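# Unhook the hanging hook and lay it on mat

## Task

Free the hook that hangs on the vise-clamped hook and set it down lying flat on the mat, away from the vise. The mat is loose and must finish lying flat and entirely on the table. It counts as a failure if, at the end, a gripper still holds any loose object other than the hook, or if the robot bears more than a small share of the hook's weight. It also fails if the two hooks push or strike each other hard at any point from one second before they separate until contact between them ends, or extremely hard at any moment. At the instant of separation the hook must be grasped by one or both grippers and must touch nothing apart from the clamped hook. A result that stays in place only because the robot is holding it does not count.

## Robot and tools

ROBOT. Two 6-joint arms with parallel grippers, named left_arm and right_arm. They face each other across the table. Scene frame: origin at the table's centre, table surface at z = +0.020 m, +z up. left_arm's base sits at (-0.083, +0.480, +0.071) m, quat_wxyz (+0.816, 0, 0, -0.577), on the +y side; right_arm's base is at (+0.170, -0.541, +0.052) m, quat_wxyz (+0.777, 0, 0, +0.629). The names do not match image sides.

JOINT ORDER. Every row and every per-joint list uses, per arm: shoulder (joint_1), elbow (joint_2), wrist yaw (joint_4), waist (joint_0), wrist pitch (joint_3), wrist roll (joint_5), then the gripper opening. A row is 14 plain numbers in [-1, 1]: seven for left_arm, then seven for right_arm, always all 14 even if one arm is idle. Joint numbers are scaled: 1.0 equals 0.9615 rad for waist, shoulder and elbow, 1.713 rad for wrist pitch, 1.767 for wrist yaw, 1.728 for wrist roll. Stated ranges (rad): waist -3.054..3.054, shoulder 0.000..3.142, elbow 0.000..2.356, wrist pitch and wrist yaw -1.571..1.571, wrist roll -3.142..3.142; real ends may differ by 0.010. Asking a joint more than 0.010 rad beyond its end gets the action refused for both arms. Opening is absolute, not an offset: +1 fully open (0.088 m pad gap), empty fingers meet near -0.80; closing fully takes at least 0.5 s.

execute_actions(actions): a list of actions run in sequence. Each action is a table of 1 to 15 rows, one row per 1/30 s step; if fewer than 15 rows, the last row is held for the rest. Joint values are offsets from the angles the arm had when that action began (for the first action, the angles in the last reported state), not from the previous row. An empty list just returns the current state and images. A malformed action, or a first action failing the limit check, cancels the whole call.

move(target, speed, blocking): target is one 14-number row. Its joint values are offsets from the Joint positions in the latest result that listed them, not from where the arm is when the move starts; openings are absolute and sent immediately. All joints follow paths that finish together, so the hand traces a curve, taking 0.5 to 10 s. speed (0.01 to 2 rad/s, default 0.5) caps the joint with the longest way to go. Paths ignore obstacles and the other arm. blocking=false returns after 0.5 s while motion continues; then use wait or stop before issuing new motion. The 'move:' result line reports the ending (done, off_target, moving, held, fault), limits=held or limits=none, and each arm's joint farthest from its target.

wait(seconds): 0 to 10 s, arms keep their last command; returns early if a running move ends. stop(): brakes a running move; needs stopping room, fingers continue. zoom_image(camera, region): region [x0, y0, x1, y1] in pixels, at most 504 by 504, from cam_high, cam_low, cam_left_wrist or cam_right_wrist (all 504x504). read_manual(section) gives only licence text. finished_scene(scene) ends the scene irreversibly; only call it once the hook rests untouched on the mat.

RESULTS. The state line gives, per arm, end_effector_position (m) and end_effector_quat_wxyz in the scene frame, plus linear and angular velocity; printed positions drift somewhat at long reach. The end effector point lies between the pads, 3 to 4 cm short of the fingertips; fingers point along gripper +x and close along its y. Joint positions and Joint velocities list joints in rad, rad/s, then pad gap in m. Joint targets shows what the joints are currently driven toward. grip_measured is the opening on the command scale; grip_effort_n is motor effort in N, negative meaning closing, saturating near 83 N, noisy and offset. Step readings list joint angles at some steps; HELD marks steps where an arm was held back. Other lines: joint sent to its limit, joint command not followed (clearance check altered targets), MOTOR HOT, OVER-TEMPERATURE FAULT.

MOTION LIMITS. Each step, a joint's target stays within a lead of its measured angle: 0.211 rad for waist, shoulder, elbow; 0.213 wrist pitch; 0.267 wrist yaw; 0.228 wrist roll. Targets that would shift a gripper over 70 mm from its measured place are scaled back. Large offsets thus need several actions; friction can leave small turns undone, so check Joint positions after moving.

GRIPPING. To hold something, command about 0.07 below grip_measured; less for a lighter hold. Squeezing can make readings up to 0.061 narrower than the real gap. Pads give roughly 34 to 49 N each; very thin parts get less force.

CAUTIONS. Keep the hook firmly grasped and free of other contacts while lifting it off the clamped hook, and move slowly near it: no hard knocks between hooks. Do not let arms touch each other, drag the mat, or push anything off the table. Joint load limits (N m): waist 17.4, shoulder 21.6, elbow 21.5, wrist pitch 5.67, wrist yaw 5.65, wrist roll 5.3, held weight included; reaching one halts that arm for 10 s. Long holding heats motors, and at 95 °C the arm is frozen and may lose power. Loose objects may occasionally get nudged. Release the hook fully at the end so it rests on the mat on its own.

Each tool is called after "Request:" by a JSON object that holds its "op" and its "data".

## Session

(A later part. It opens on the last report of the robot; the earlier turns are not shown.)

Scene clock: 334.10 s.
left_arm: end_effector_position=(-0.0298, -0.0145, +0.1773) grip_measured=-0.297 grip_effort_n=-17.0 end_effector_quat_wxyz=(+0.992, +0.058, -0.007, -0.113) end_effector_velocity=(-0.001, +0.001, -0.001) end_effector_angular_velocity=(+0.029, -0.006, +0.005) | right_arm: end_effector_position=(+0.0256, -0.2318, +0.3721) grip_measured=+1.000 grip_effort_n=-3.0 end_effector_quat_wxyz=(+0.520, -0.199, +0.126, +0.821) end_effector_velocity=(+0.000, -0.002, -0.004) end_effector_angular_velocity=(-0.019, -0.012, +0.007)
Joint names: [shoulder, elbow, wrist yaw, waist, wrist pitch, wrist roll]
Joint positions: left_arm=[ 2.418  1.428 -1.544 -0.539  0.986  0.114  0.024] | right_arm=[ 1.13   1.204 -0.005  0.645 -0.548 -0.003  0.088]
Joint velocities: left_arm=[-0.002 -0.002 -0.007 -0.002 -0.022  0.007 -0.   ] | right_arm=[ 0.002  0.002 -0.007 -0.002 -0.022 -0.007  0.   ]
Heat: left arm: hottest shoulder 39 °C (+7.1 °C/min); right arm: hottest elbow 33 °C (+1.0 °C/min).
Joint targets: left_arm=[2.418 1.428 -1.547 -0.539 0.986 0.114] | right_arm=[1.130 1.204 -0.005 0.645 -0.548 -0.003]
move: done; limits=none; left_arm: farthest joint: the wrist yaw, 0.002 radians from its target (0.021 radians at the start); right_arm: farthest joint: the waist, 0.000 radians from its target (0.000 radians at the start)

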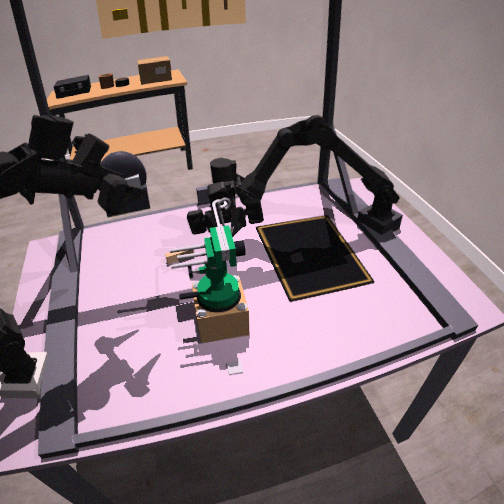

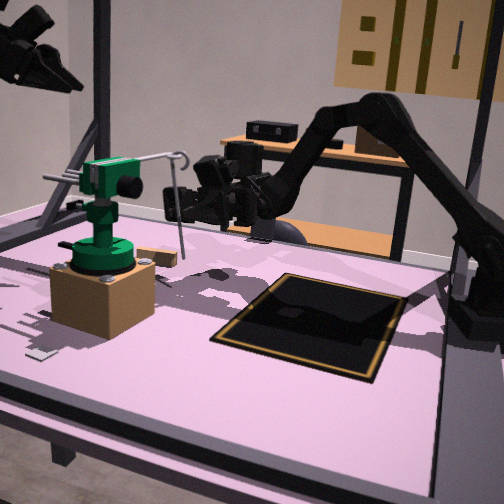

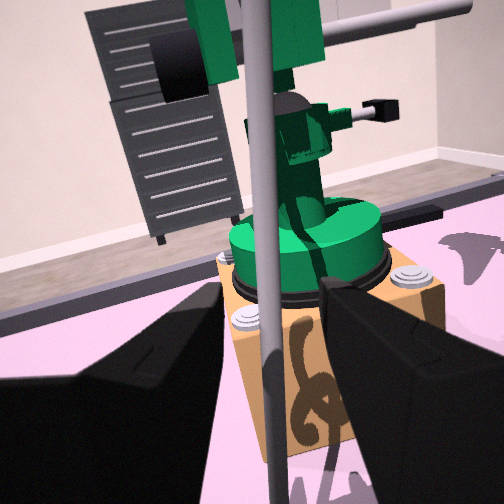

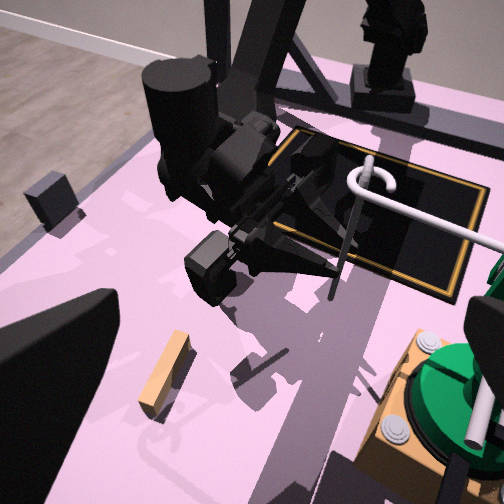

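Request:
{"op": "execute_actions", "data": {"actions": [[[0,0,0,0,0,0,-0.36,0,0,0,0,0,0,1],[0,0,0,0,0,0,-0.40,0,0,0,0,0,0,1],[0,0,0,0,0,0,-0.44,0,0,0,0,0,0,1],[0,0,0,0,0,0,-0.48,0,0,0,0,0,0,1],[0,0,0,0,0,0,-0.52,0,0,0,0,0,0,1],[0,0,0,0,0,0,-0.55,0,0,0,0,0,0,1],[0,0,0,0,0,0,-0.58,0,0,0,0,0,0,1],[0,0,0,0,0,0,-0.60,0,0,0,0,0,0,1],[0,0,0,0,0,0,-0.62,0,0,0,0,0,0,1],[0,0,0,0,0,0,-0.64,0,0,0,0,0,0,1],[0,0,0,0,0,0,-0.66,0,0,0,0,0,0,1],[0,0,0,0,0,0,-0.68,0,0,0,0,0,0,1],[0,0,0,0,0,0,-0.70,0,0,0,0,0,0,1],[0,0,0,0,0,0,-0.72,0,0,0,0,0,0,1],[0,0,0,0,0,0,-0.74,0,0,0,0,0,0,1]],[[0,0,0,0,0,0,-0.76,0,0,0,0,0,0,1],[0,0,0,0,0,0,-0.78,0,0,0,0,0,0,1],[0,0,0,0,0,0,-0.80,0,0,0,0,0,0,1],[0,0,0,0,0,0,-0.82,0,0,0,0,0,0,1]]]}}

Scene clock: 343.63 s.
left_arm: end_effector_position=(-0.0298, -0.0145, +0.1773) grip_measured=-0.750 grip_effort_n=-83.5 end_effector_quat_wxyz=(+0.992, +0.058, -0.007, -0.113) end_effector_velocity=(-0.003, +0.002, -0.001) end_effector_angular_velocity=(+0.005, -0.001, +0.000) | right_arm: end_effector_position=(+0.0256, -0.2318, +0.3721) grip_measured=+1.000 grip_effort_n=-3.0 end_effector_quat_wxyz=(+0.520, -0.199, +0.126, +0.821) end_effector_velocity=(+0.001, -0.003, -0.005) end_effector_angular_velocity=(-0.019, -0.012, +0.007)
Joint names: [shoulder, elbow, wrist yaw, waist, wrist pitch, wrist roll]
Joint positions: left_arm=[ 2.418  1.428 -1.544 -0.539  0.986  0.114  0.002] | right_arm=[ 1.13   1.204 -0.005  0.645 -0.548 -0.003  0.088]
Joint velocities: left_arm=[-0.002 -0.007 -0.007 -0.007 -0.007 -0.007 -0.   ] | right_arm=[-0.002 -0.002 -0.007 -0.002 -0.022 -0.007  0.   ]
Heat: left arm: hottest shoulder 40 °C (+6.1 °C/min); right arm: hottest elbow 33 °C (+1.0 °C/min).
Joint targets: left_arm=[2.418 1.428 -1.544 -0.539 0.986 0.114] | right_arm=[1.130 1.204 -0.005 0.645 -0.548 -0.003]
Step readings (joint positions; steps 1 to 15: 1st action; 16 to 30: 2nd action):
0: left_arm=[2.418 1.428 -1.544 -0.539 0.986 0.114] | right_arm=[1.130 1.204 -0.005 0.645 -0.548 -0.003]
1: left_arm=[2.418 1.428 -1.544 -0.539 0.986 0.114] | right_arm=[1.130 1.204 -0.005 0.645 -0.548 -0.003]
2: left_arm=[2.418 1.428 -1.544 -0.539 0.986 0.114] | right_arm=[1.130 1.204 -0.005 0.645 -0.548 -0.003]
4: left_arm=[2.418 1.428 -1.544 -0.539 0.986 0.114] | right_arm=[1.130 1.204 -0.005 0.645 -0.548 -0.003]
8: left_arm=[2.418 1.428 -1.544 -0.539 0.986 0.114] | right_arm=[1.130 1.204 -0.005 0.645 -0.548 -0.003]
15: left_arm=[2.418 1.428 -1.544 -0.539 0.986 0.114] | right_arm=[1.130 1.204 -0.005 0.645 -0.548 -0.003]
16: left_arm=[2.418 1.428 -1.544 -0.539 0.986 0.114] | right_arm=[1.130 1.204 -0.005 0.645 -0.548 -0.003]
17: left_arm=[2.418 1.428 -1.544 -0.539 0.986 0.114] | right_arm=[1.130 1.204 -0.005 0.645 -0.548 -0.003]
19: left_arm=[2.418 1.428 -1.544 -0.539 0.986 0.114] | right_arm=[1.130 1.204 -0.005 0.645 -0.548 -0.003]
23: left_arm=[2.418 1.428 -1.544 -0.539 0.986 0.114] | right_arm=[1.130 1.204 -0.005 0.645 -0.548 -0.003]
30: Joint positions above

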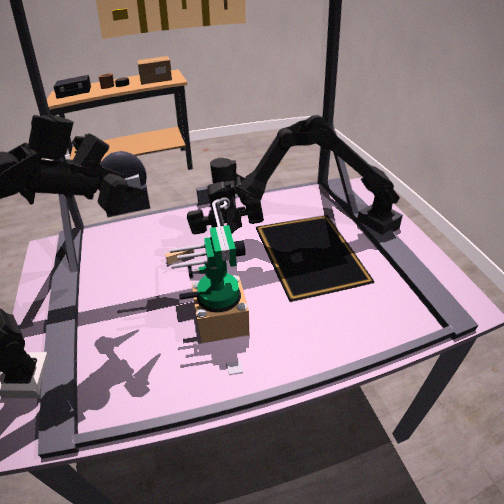

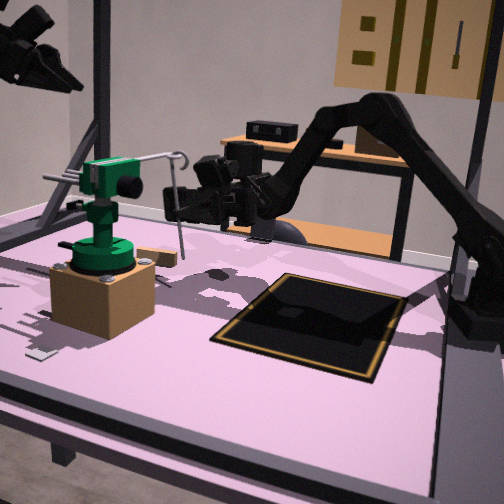

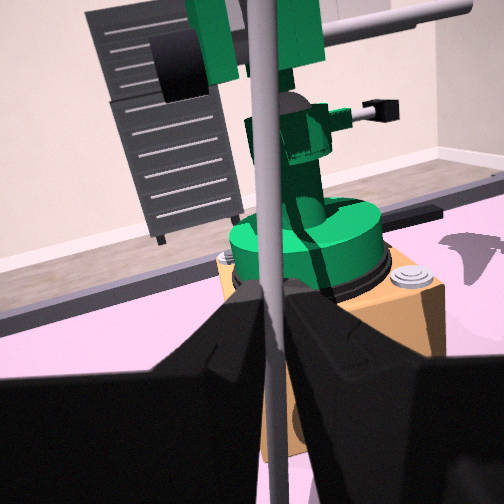

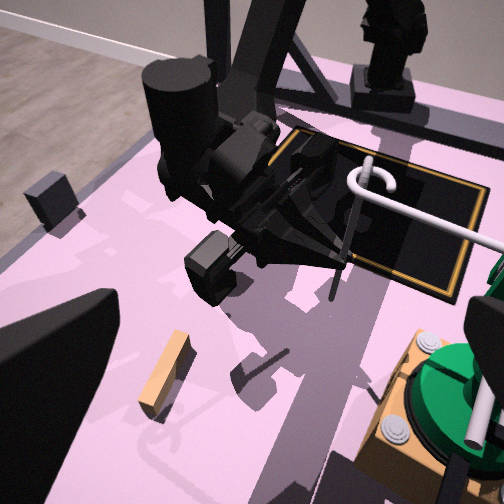

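Request:
{"op": "zoom_image", "data": {"camera": "cam_right_wrist", "region": [320, 140, 420, 240]}}

Request:
{"op": "zoom_image", "data": {"camera": "cam_low", "region": [150, 135, 210, 195]}}

Request:
{"op": "zoom_image", "data": {"camera": "cam_high", "region": [200, 185, 250, 235]}}

Region (320, 140, 420, 240) of cam_right_wrist's 504x504 image, scaled by 5.040, with more detail than that image has.

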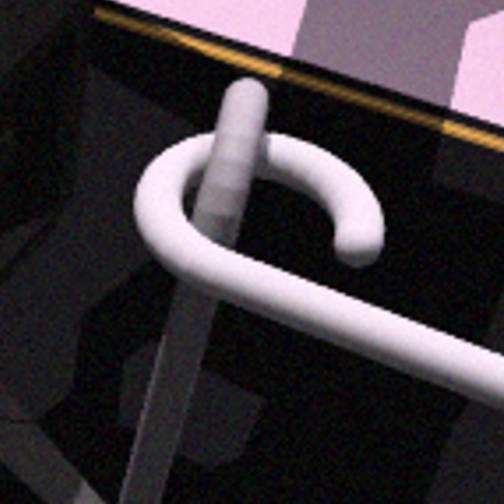

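Region (150, 135, 210, 195) of cam_low's 504x504 image, scaled by 8.400, with more detail than that image has.

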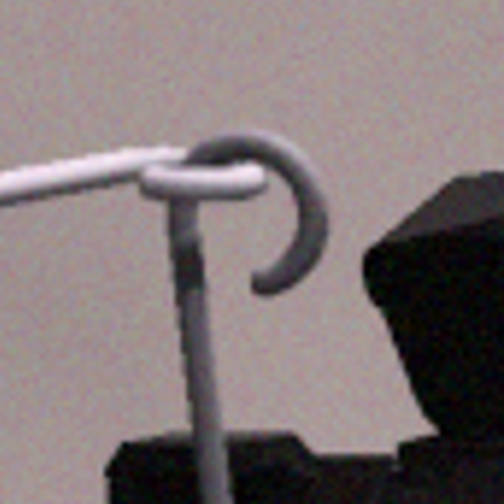

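Region (200, 185, 250, 235) of cam_high's 504x504 image, scaled by 10.080, with more detail than that image has.

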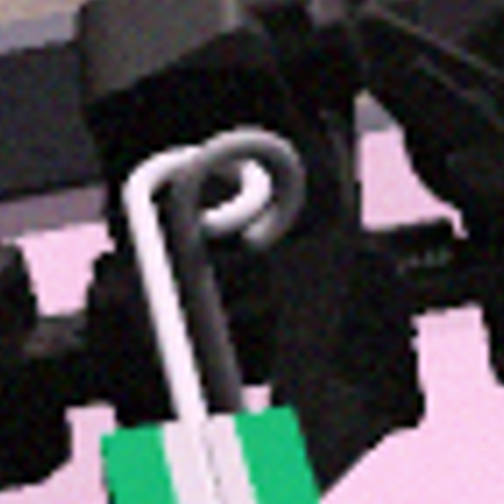

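Request:
{"op": "move", "data": {"target": [-0.02,0,0,0,-0.011,0,-0.83, 0.538,0.588,0,-0.134,-0.159,0,1.0], "speed": 0.6}}

Scene clock: 401.93 s.
left_arm: end_effector_position=(-0.0298, -0.0144, +0.1771) grip_measured=-0.750 grip_effort_n=-83.5 end_effector_quat_wxyz=(+0.991, +0.065, -0.007, -0.112) end_effector_velocity=(-0.001, +0.001, +0.001) end_effector_angular_velocity=(+0.010, -0.002, +0.005) | right_arm: end_effector_position=(+0.0355, -0.1211, +0.3655) grip_measured=+1.000 grip_effort_n=-3.5 end_effector_quat_wxyz=(+0.552, -0.278, +0.203, +0.760) end_effector_velocity=(+0.005, -0.000, -0.001) end_effector_angular_velocity=(-0.004, -0.012, -0.008)
Joint names: [shoulder, elbow, wrist yaw, waist, wrist pitch, wrist roll]
Joint positions: left_arm=[ 2.415  1.428 -1.545 -0.539  0.97   0.114  0.002] | right_arm=[ 1.64   1.757 -0.005  0.518 -0.819 -0.003  0.088]
Joint velocities: left_arm=[-0.007 -0.002 -0.007 -0.002 -0.022 -0.007 -0.   ] | right_arm=[-0.002 -0.002  0.007 -0.007 -0.007 -0.007  0.   ]
Heat: left arm: hottest shoulder 44 °C (+4.0 °C/min); right arm: hottest elbow 34 °C (+1.0 °C/min).
Joint targets: left_arm=[2.399 1.428 -1.544 -0.539 0.967 0.114] | right_arm=[1.648 1.770 -0.005 0.516 -0.821 -0.003]
move: off_target (left_arm, right_arm); limits=none; left_arm: farthest joint: the shoulder, 0.017 radians from its target (0.019 radians at the start); right_arm: farthest joint: the elbow, 0.013 radians from its target (0.565 radians at the start)

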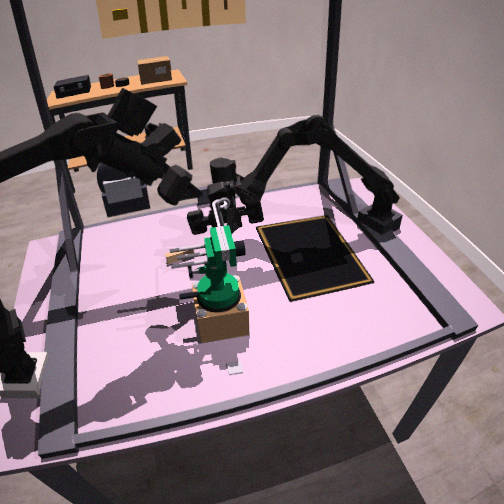

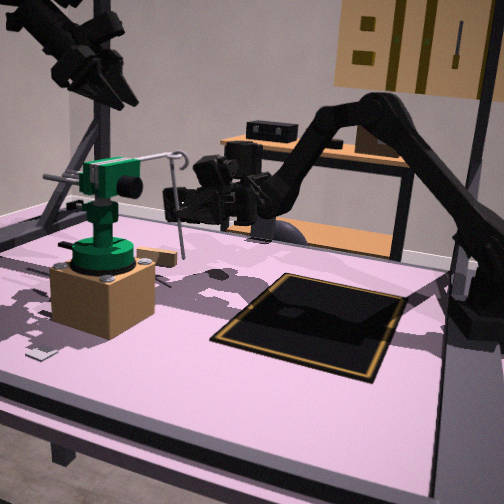

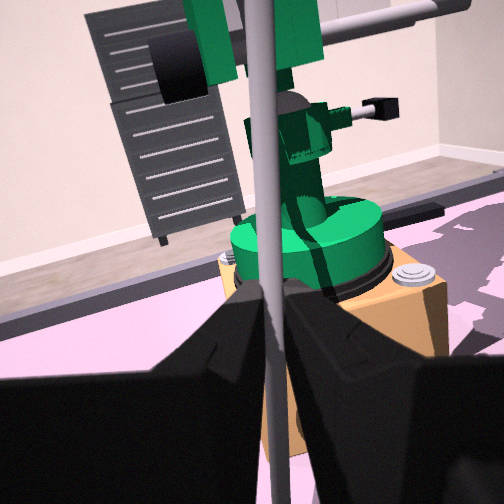

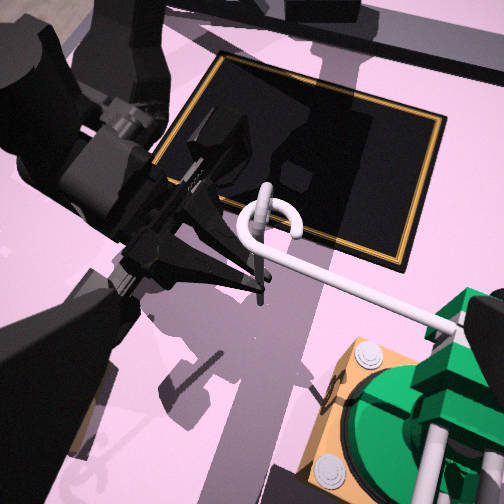

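Request:
{"op": "zoom_image", "data": {"camera": "cam_right_wrist", "region": [215, 165, 325, 275]}}

Region (215, 165, 325, 275) of cam_right_wrist's 504x504 image, scaled by 4.582, with more detail than that image has.

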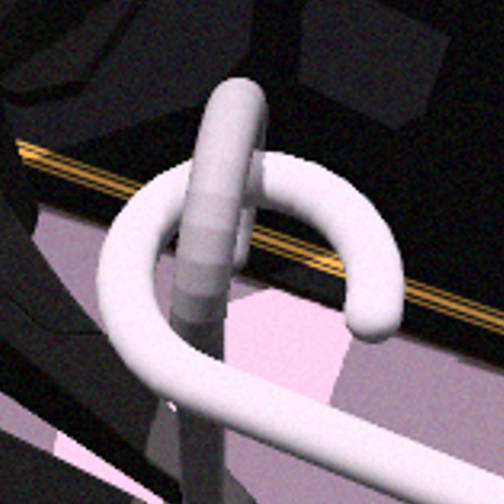

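Request:
{"op": "move", "data": {"target": [-0.033,0,0,0,0,0,-0.83, 0,0,0,0,0,0,1.0], "speed": 0.03}}

Request:
{"op": "zoom_image", "data": {"camera": "cam_right_wrist", "region": [215, 165, 325, 275]}}

Request:
{"op": "zoom_image", "data": {"camera": "cam_low", "region": [150, 135, 210, 195]}}

Scene clock: 421.93 s.
left_arm: end_effector_position=(-0.0297, -0.0143, +0.1830) grip_measured=-0.750 grip_effort_n=-83.5 end_effector_quat_wxyz=(+0.992, +0.059, -0.007, -0.112) end_effector_velocity=(-0.001, +0.001, +0.002) end_effector_angular_velocity=(-0.005, +0.001, +0.005) | right_arm: end_effector_position=(+0.0355, -0.1211, +0.3655) grip_measured=+1.000 grip_effort_n=-3.5 end_effector_quat_wxyz=(+0.552, -0.278, +0.203, +0.760) end_effector_velocity=(-0.000, +0.000, +0.001) end_effector_angular_velocity=(+0.007, +0.001, +0.008)
Joint names: [shoulder, elbow, wrist yaw, waist, wrist pitch, wrist roll]
Joint positions: left_arm=[ 2.402  1.428 -1.545 -0.539  0.97   0.114  0.002] | right_arm=[ 1.64   1.757 -0.005  0.518 -0.819 -0.003  0.088]
Joint velocities: left_arm=[-0.002  0.002 -0.007 -0.002  0.007  0.007 -0.   ] | right_arm=[-0.002 -0.002 -0.007 -0.002  0.007 -0.007  0.   ]
Heat: left arm: hottest shoulder 48 °C (+6.1 °C/min); right arm: hottest elbow 35 °C (+2.0 °C/min).
Joint targets: left_arm=[2.384 1.428 -1.545 -0.539 0.970 0.114] | right_arm=[1.640 1.757 -0.005 0.518 -0.819 -0.003]
move: off_target (left_arm); limits=none; left_arm: farthest joint: the shoulder, 0.019 radians from its target (0.032 radians at the start); right_arm: farthest joint: the waist, 0.000 radians from its target (0.000 radians at the start)

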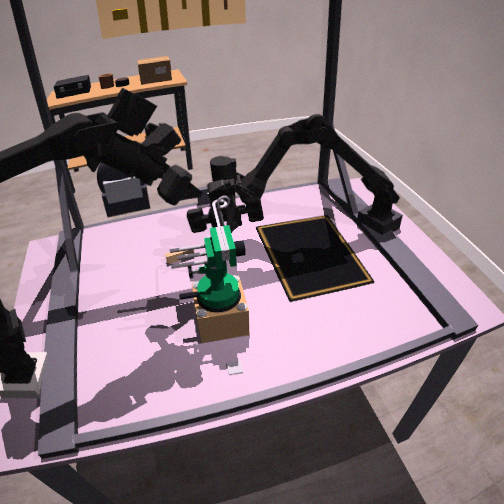

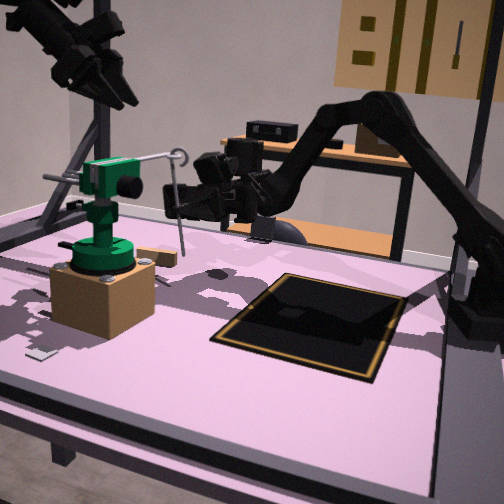

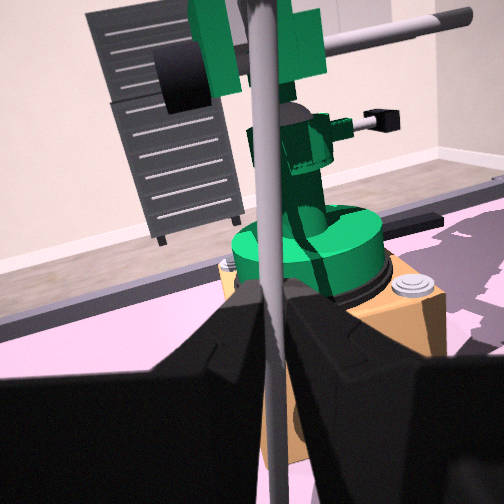

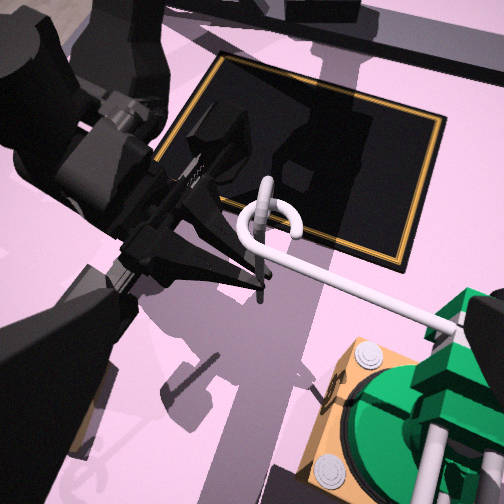

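Region (215, 165, 325, 275) of cam_right_wrist's 504x504 image, scaled by 4.582, with more detail than that image has.

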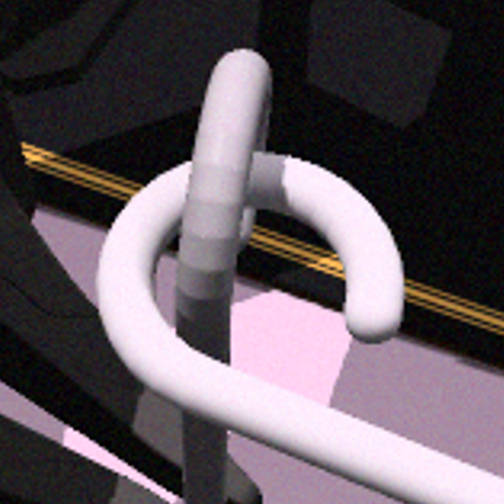

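Region (150, 135, 210, 195) of cam_low's 504x504 image, scaled by 8.400, with more detail than that image has.

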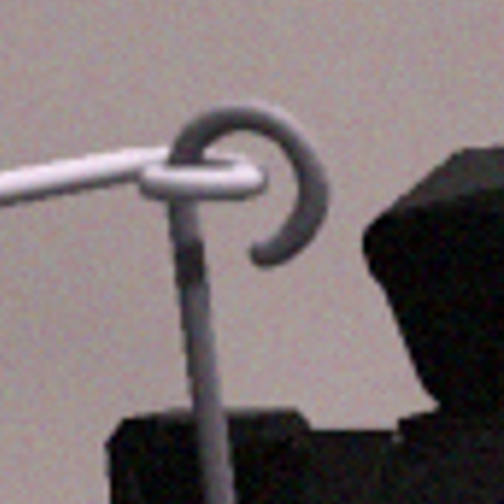

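Request:
{"op": "move", "data": {"target": [-0.005,0,0.0113,0.021,0,0.0197,-0.83, 0,0,0,0,0,0,1.0], "speed": 0.03}}

Request:
{"op": "zoom_image", "data": {"camera": "cam_right_wrist", "region": [215, 165, 325, 275]}}

Scene clock: 431.13 s.
left_arm: end_effector_position=(-0.0216, -0.0156, +0.1830) grip_measured=-0.750 grip_effort_n=-83.5 end_effector_quat_wxyz=(+0.991, +0.073, -0.008, -0.112) end_effector_velocity=(-0.001, +0.001, -0.000) end_effector_angular_velocity=(+0.000, +0.000, +0.005) | right_arm: end_effector_position=(+0.0355, -0.1211, +0.3655) grip_measured=+1.000 grip_effort_n=-3.5 end_effector_quat_wxyz=(+0.552, -0.278, +0.203, +0.760) end_effector_velocity=(+0.000, -0.002, -0.001) end_effector_angular_velocity=(-0.010, +0.008, -0.002)
Joint names: [shoulder, elbow, wrist yaw, waist, wrist pitch, wrist roll]
Joint positions: left_arm=[ 2.402  1.428 -1.528 -0.522  0.97   0.143  0.002] | right_arm=[ 1.64   1.757 -0.005  0.518 -0.819 -0.003  0.088]
Joint velocities: left_arm=[-0.002 -0.002 -0.007 -0.002 -0.007 -0.007 -0.   ] | right_arm=[-0.002 -0.002 -0.007 -0.002 -0.007  0.007  0.   ]
Heat: left arm: hottest shoulder 49 °C (+7.1 °C/min); right arm: hottest elbow 35 °C (+2.0 °C/min).
Joint targets: left_arm=[2.398 1.428 -1.524 -0.519 0.970 0.148] | right_arm=[1.640 1.757 -0.005 0.518 -0.819 -0.003]
move: done; limits=none; left_arm: farthest joint: the shoulder, 0.005 radians from its target (0.005 radians at the start); right_arm: farthest joint: the waist, 0.000 radians from its target (0.000 radians at the start)

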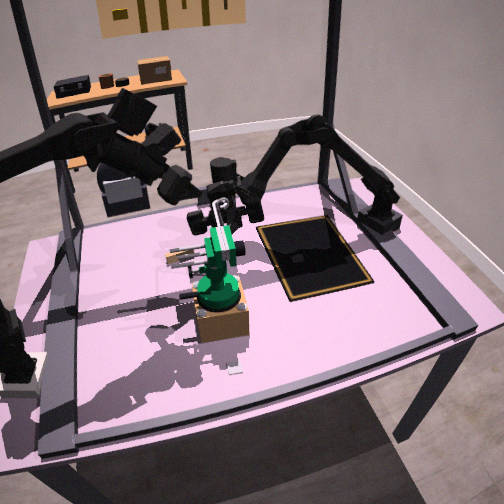

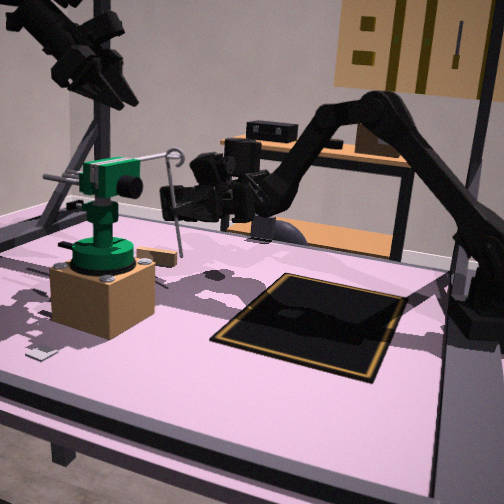

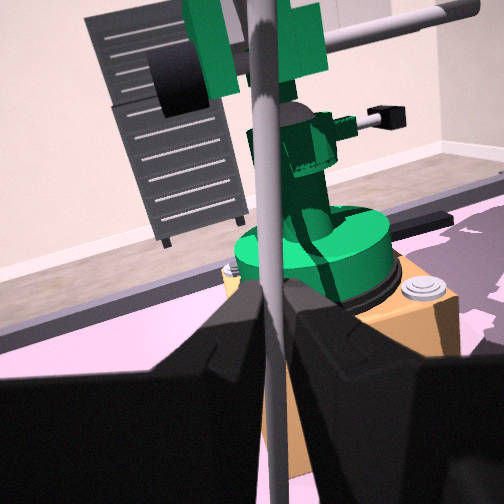

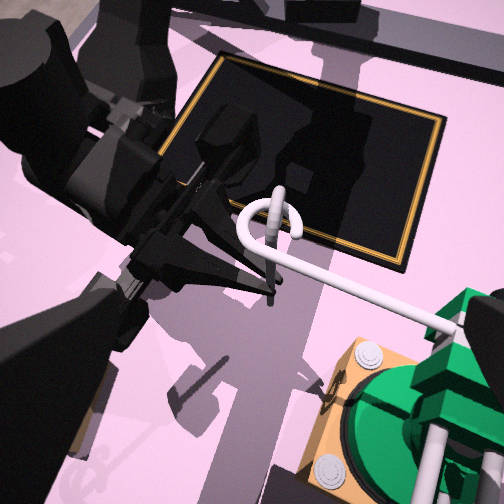

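Region (215, 165, 325, 275) of cam_right_wrist's 504x504 image, scaled by 4.582, with more detail than that image has.

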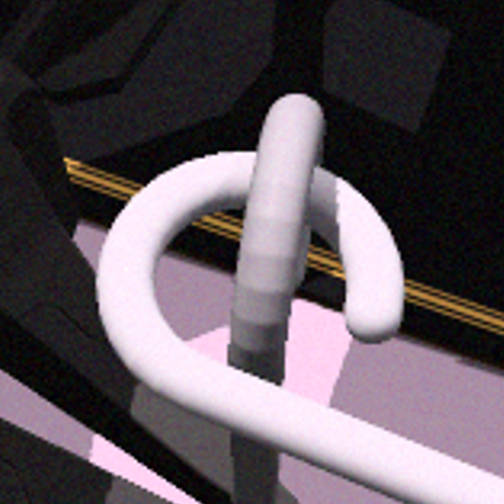

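Request:
{"op": "zoom_image", "data": {"camera": "cam_high", "region": [205, 190, 245, 230]}}

Request:
{"op": "zoom_image", "data": {"camera": "cam_low", "region": [150, 135, 200, 185]}}

Region (205, 190, 245, 230) of cam_high's 504x504 image, scaled by 12.600, with more detail than that image has.

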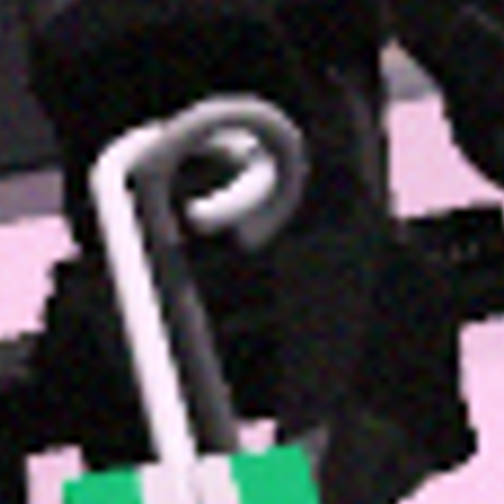

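Region (150, 135, 200, 185) of cam_low's 504x504 image, scaled by 10.080, with more detail than that image has.

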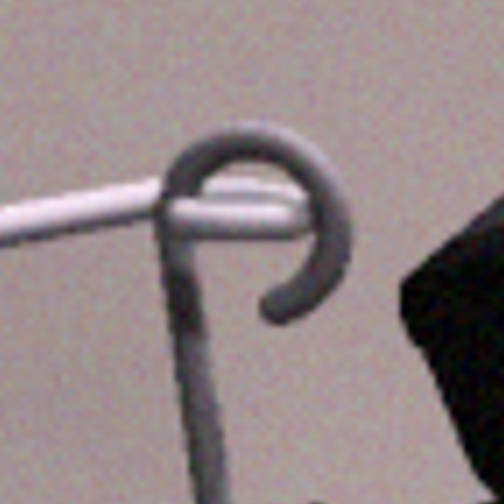

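Request:
{"op": "move", "data": {"target": [0,0,0.005,0.024,0,0,-0.83, 0,0,0,0,0,0,1.0], "speed": 0.03}}

Request:
{"op": "zoom_image", "data": {"camera": "cam_right_wrist", "region": [225, 165, 335, 275]}}

Request:
{"op": "zoom_image", "data": {"camera": "cam_high", "region": [205, 190, 245, 230]}}

Scene clock: 449.70 s.
left_arm: end_effector_position=(-0.0114, -0.0151, +0.1830) grip_measured=-0.750 grip_effort_n=-83.5 end_effector_quat_wxyz=(+0.992, +0.074, -0.008, -0.104) end_effector_velocity=(-0.001, +0.001, +0.001) end_effector_angular_velocity=(-0.000, -0.000, +0.005) | right_arm: end_effector_position=(+0.0355, -0.1211, +0.3655) grip_measured=+1.000 grip_effort_n=-3.0 end_effector_quat_wxyz=(+0.552, -0.278, +0.203, +0.760) end_effector_velocity=(+0.000, -0.002, -0.001) end_effector_angular_velocity=(-0.010, +0.008, -0.002)
Joint names: [shoulder, elbow, wrist yaw, waist, wrist pitch, wrist roll]
Joint positions: left_arm=[ 2.402  1.428 -1.522 -0.501  0.97   0.143  0.002] | right_arm=[ 1.64   1.757 -0.005  0.518 -0.819 -0.003  0.088]
Joint velocities: left_arm=[-0.002 -0.002 -0.007 -0.002  0.007  0.007 -0.   ] | right_arm=[-0.002 -0.002 -0.007 -0.002 -0.007  0.007  0.   ]
Heat: left arm: hottest shoulder 49 °C (+6.1 °C/min); right arm: hottest elbow 34 °C (+1.0 °C/min).
Joint targets: left_arm=[2.402 1.428 -1.520 -0.499 0.970 0.143] | right_arm=[1.640 1.757 -0.005 0.518 -0.819 -0.003]
move: done; limits=none; left_arm: farthest joint: the wrist yaw, 0.003 radians from its target (0.009 radians at the start); right_arm: farthest joint: the waist, 0.000 radians from its target (0.000 radians at the start)

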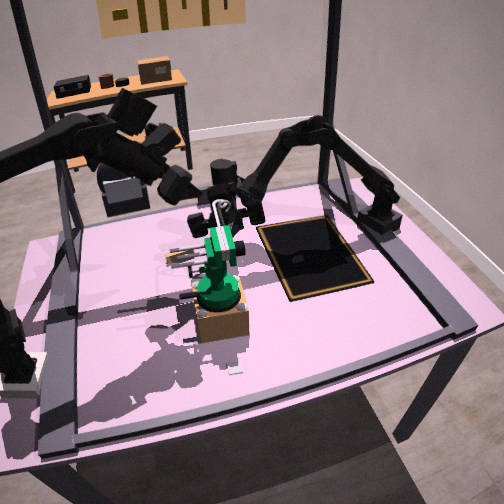

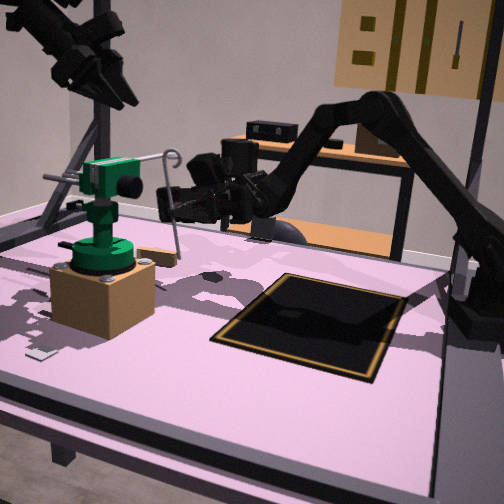

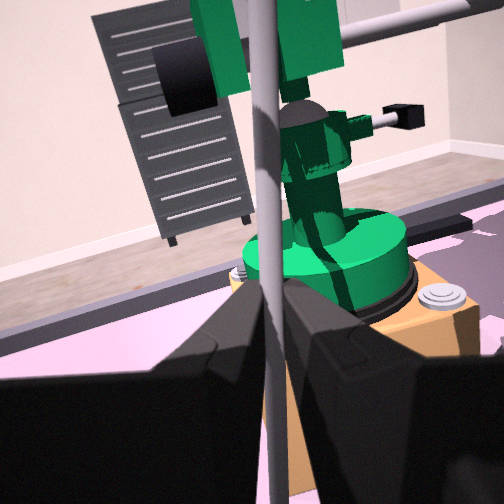

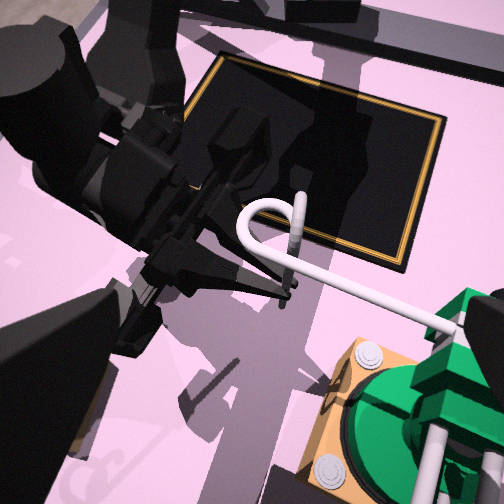

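Region (225, 165, 335, 275) of cam_right_wrist's 504x504 image, scaled by 4.582, with more detail than that image has.

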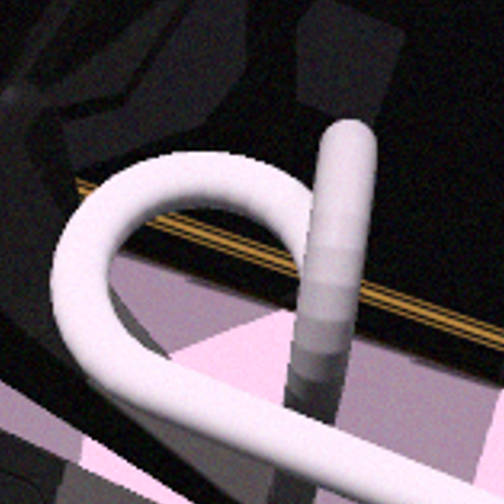

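Region (205, 190, 245, 230) of cam_high's 504x504 image, scaled by 12.600, with more detail than that image has.

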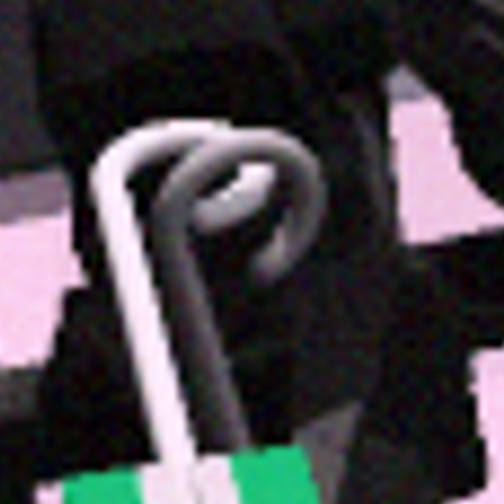

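Request:
{"op": "move", "data": {"target": [0,0,0,0,0,0.012,-0.83, 0,0,0,0,0,0,1.0], "speed": 0.03}}

Request:
{"op": "zoom_image", "data": {"camera": "cam_high", "region": [205, 190, 245, 230]}}

Request:
{"op": "zoom_image", "data": {"camera": "cam_right_wrist", "region": [225, 165, 335, 275]}}

Scene clock: 460.30 s.
left_arm: end_effector_position=(-0.0114, -0.0152, +0.1830) grip_measured=-0.750 grip_effort_n=-83.5 end_effector_quat_wxyz=(+0.991, +0.082, -0.008, -0.104) end_effector_velocity=(-0.001, +0.001, +0.001) end_effector_angular_velocity=(-0.014, +0.003, +0.005) | right_arm: end_effector_position=(+0.0355, -0.1211, +0.3655) grip_measured=+1.000 grip_effort_n=-3.0 end_effector_quat_wxyz=(+0.552, -0.278, +0.203, +0.760) end_effector_velocity=(+0.003, -0.001, -0.001) end_effector_angular_velocity=(-0.004, -0.012, -0.003)
Joint names: [shoulder, elbow, wrist yaw, waist, wrist pitch, wrist roll]
Joint positions: left_arm=[ 2.402  1.428 -1.522 -0.501  0.97   0.16   0.002] | right_arm=[ 1.64   1.757 -0.005  0.518 -0.819 -0.003  0.088]
Joint velocities: left_arm=[-0.002 -0.002 -0.007 -0.002  0.007 -0.007 -0.   ] | right_arm=[-0.002 -0.002  0.007 -0.002 -0.007 -0.007  0.   ]
Heat: left arm: hottest shoulder 48 °C (+4.0 °C/min); right arm: hottest elbow 34 °C (+1.0 °C/min).
Joint targets: left_arm=[2.402 1.428 -1.522 -0.501 0.970 0.164] | right_arm=[1.640 1.757 -0.005 0.518 -0.819 -0.003]
move: done; limits=none; left_arm: farthest joint: the wrist roll, 0.004 radians from its target (0.021 radians at the start); right_arm: farthest joint: the waist, 0.000 radians from its target (0.000 radians at the start)

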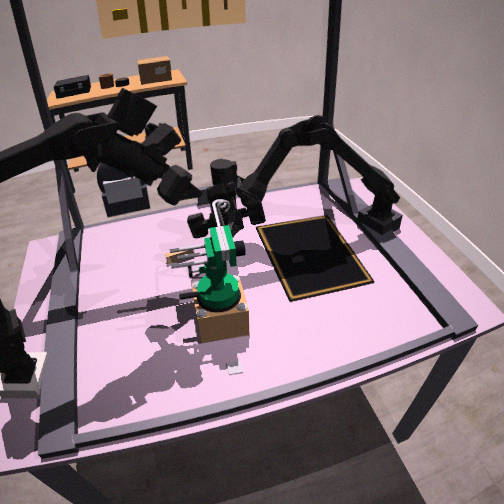

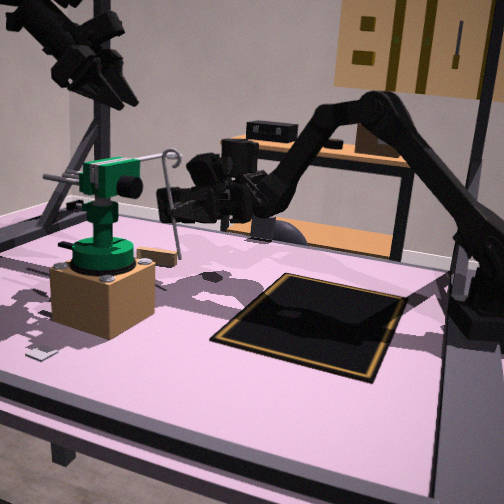

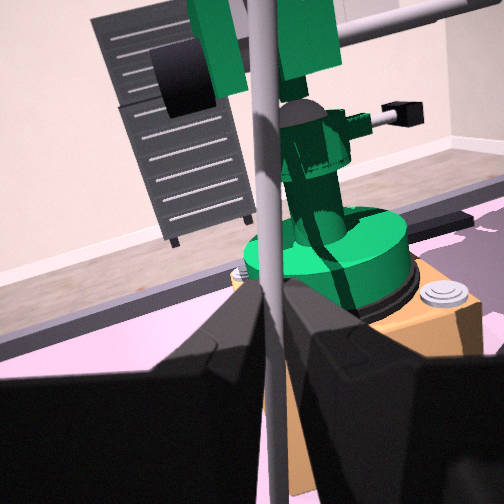

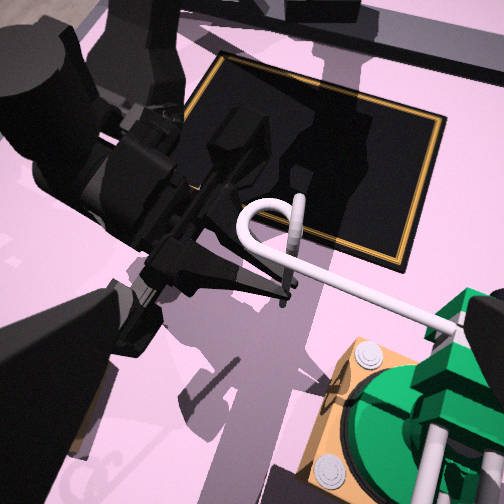

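Region (205, 190, 245, 230) of cam_high's 504x504 image, scaled by 12.600, with more detail than that image has.

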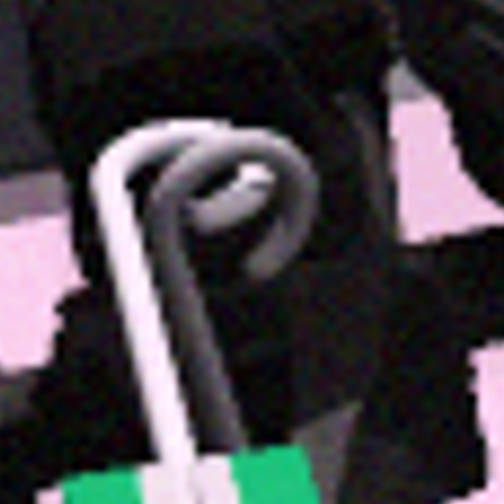

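Region (225, 165, 335, 275) of cam_right_wrist's 504x504 image, scaled by 4.582, with more detail than that image has.

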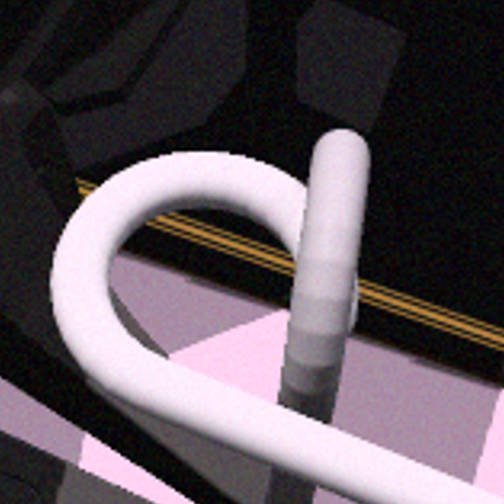

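Request:
{"op": "move", "data": {"target": [0,0,0.009,0.024,0,0,-0.83, 0,0,0,0,0,0,1.0], "speed": 0.03}}

Request:
{"op": "zoom_image", "data": {"camera": "cam_high", "region": [205, 190, 245, 230]}}

Request:
{"op": "zoom_image", "data": {"camera": "cam_right_wrist", "region": [245, 165, 355, 275]}}

Scene clock: 465.87 s.
left_arm: end_effector_position=(-0.0014, -0.0156, +0.1830) grip_measured=-0.750 grip_effort_n=-83.5 end_effector_quat_wxyz=(+0.992, +0.082, -0.008, -0.100) end_effector_velocity=(+0.001, +0.000, +0.001) end_effector_angular_velocity=(+0.014, -0.002, -0.005) | right_arm: end_effector_position=(+0.0355, -0.1211, +0.3655) grip_measured=+1.000 grip_effort_n=-3.5 end_effector_quat_wxyz=(+0.552, -0.278, +0.203, +0.760) end_effector_velocity=(+0.000, -0.001, -0.003) end_effector_angular_velocity=(-0.011, -0.005, +0.008)
Joint names: [shoulder, elbow, wrist yaw, waist, wrist pitch, wrist roll]
Joint positions: left_arm=[ 2.402  1.428 -1.509 -0.48   0.97   0.16   0.002] | right_arm=[ 1.64   1.757 -0.005  0.518 -0.819 -0.003  0.088]
Joint velocities: left_arm=[-0.007 -0.007  0.007  0.002 -0.007  0.007  0.   ] | right_arm=[ 0.002 -0.002 -0.007 -0.002 -0.007 -0.007  0.   ]
Heat: left arm: hottest shoulder 48 °C (+3.0 °C/min); right arm: hottest elbow 34 °C (+0.0 °C/min).
Joint targets: left_arm=[2.402 1.428 -1.506 -0.478 0.970 0.160] | right_arm=[1.640 1.757 -0.005 0.518 -0.819 -0.003]
move: done; limits=none; left_arm: farthest joint: the wrist yaw, 0.003 radians from its target (0.016 radians at the start); right_arm: farthest joint: the waist, 0.000 radians from its target (0.000 radians at the start)

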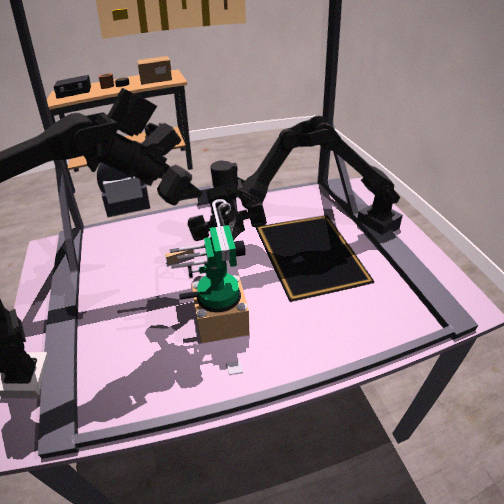

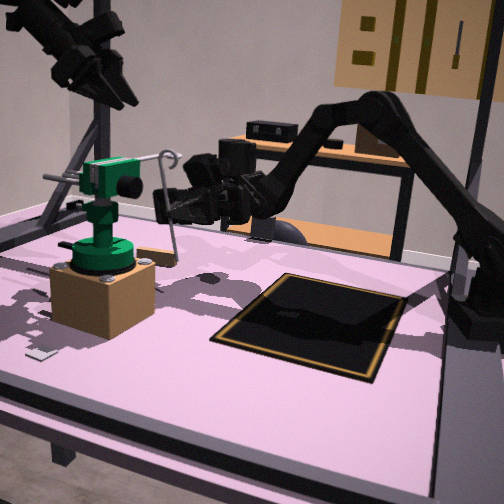

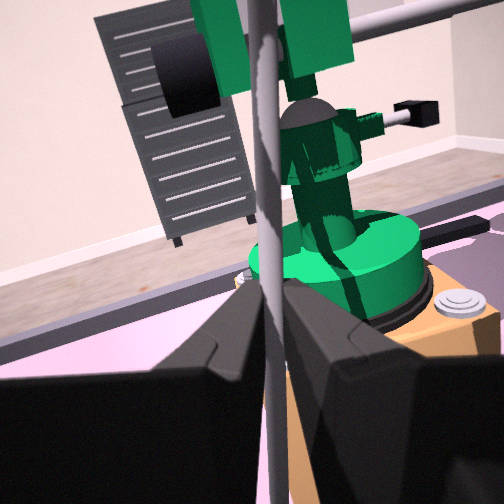

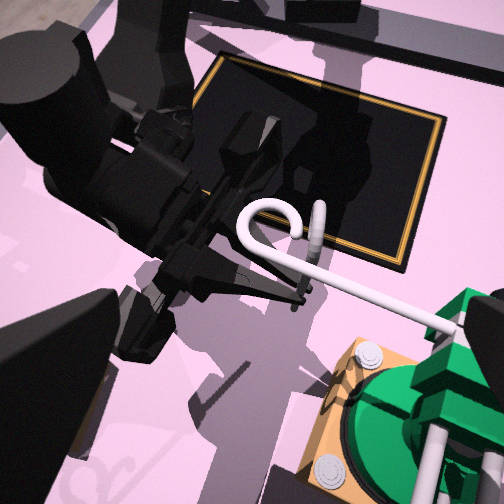

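Region (205, 190, 245, 230) of cam_high's 504x504 image, scaled by 12.600, with more detail than that image has.

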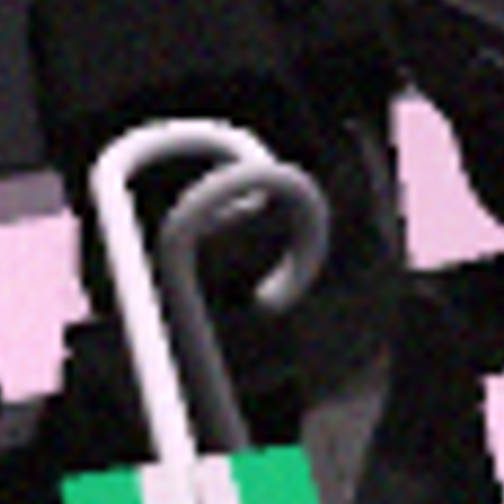

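Region (245, 165, 355, 275) of cam_right_wrist's 504x504 image, scaled by 4.582, with more detail than that image has.

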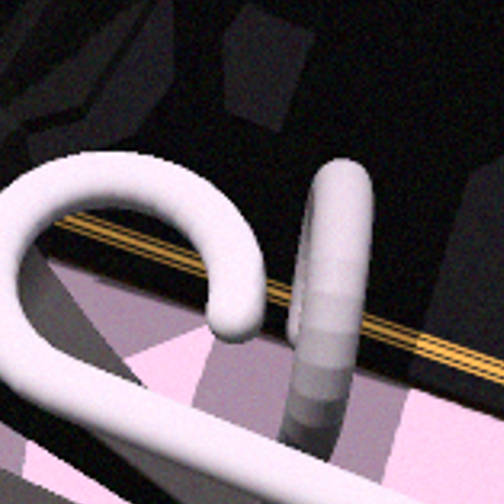

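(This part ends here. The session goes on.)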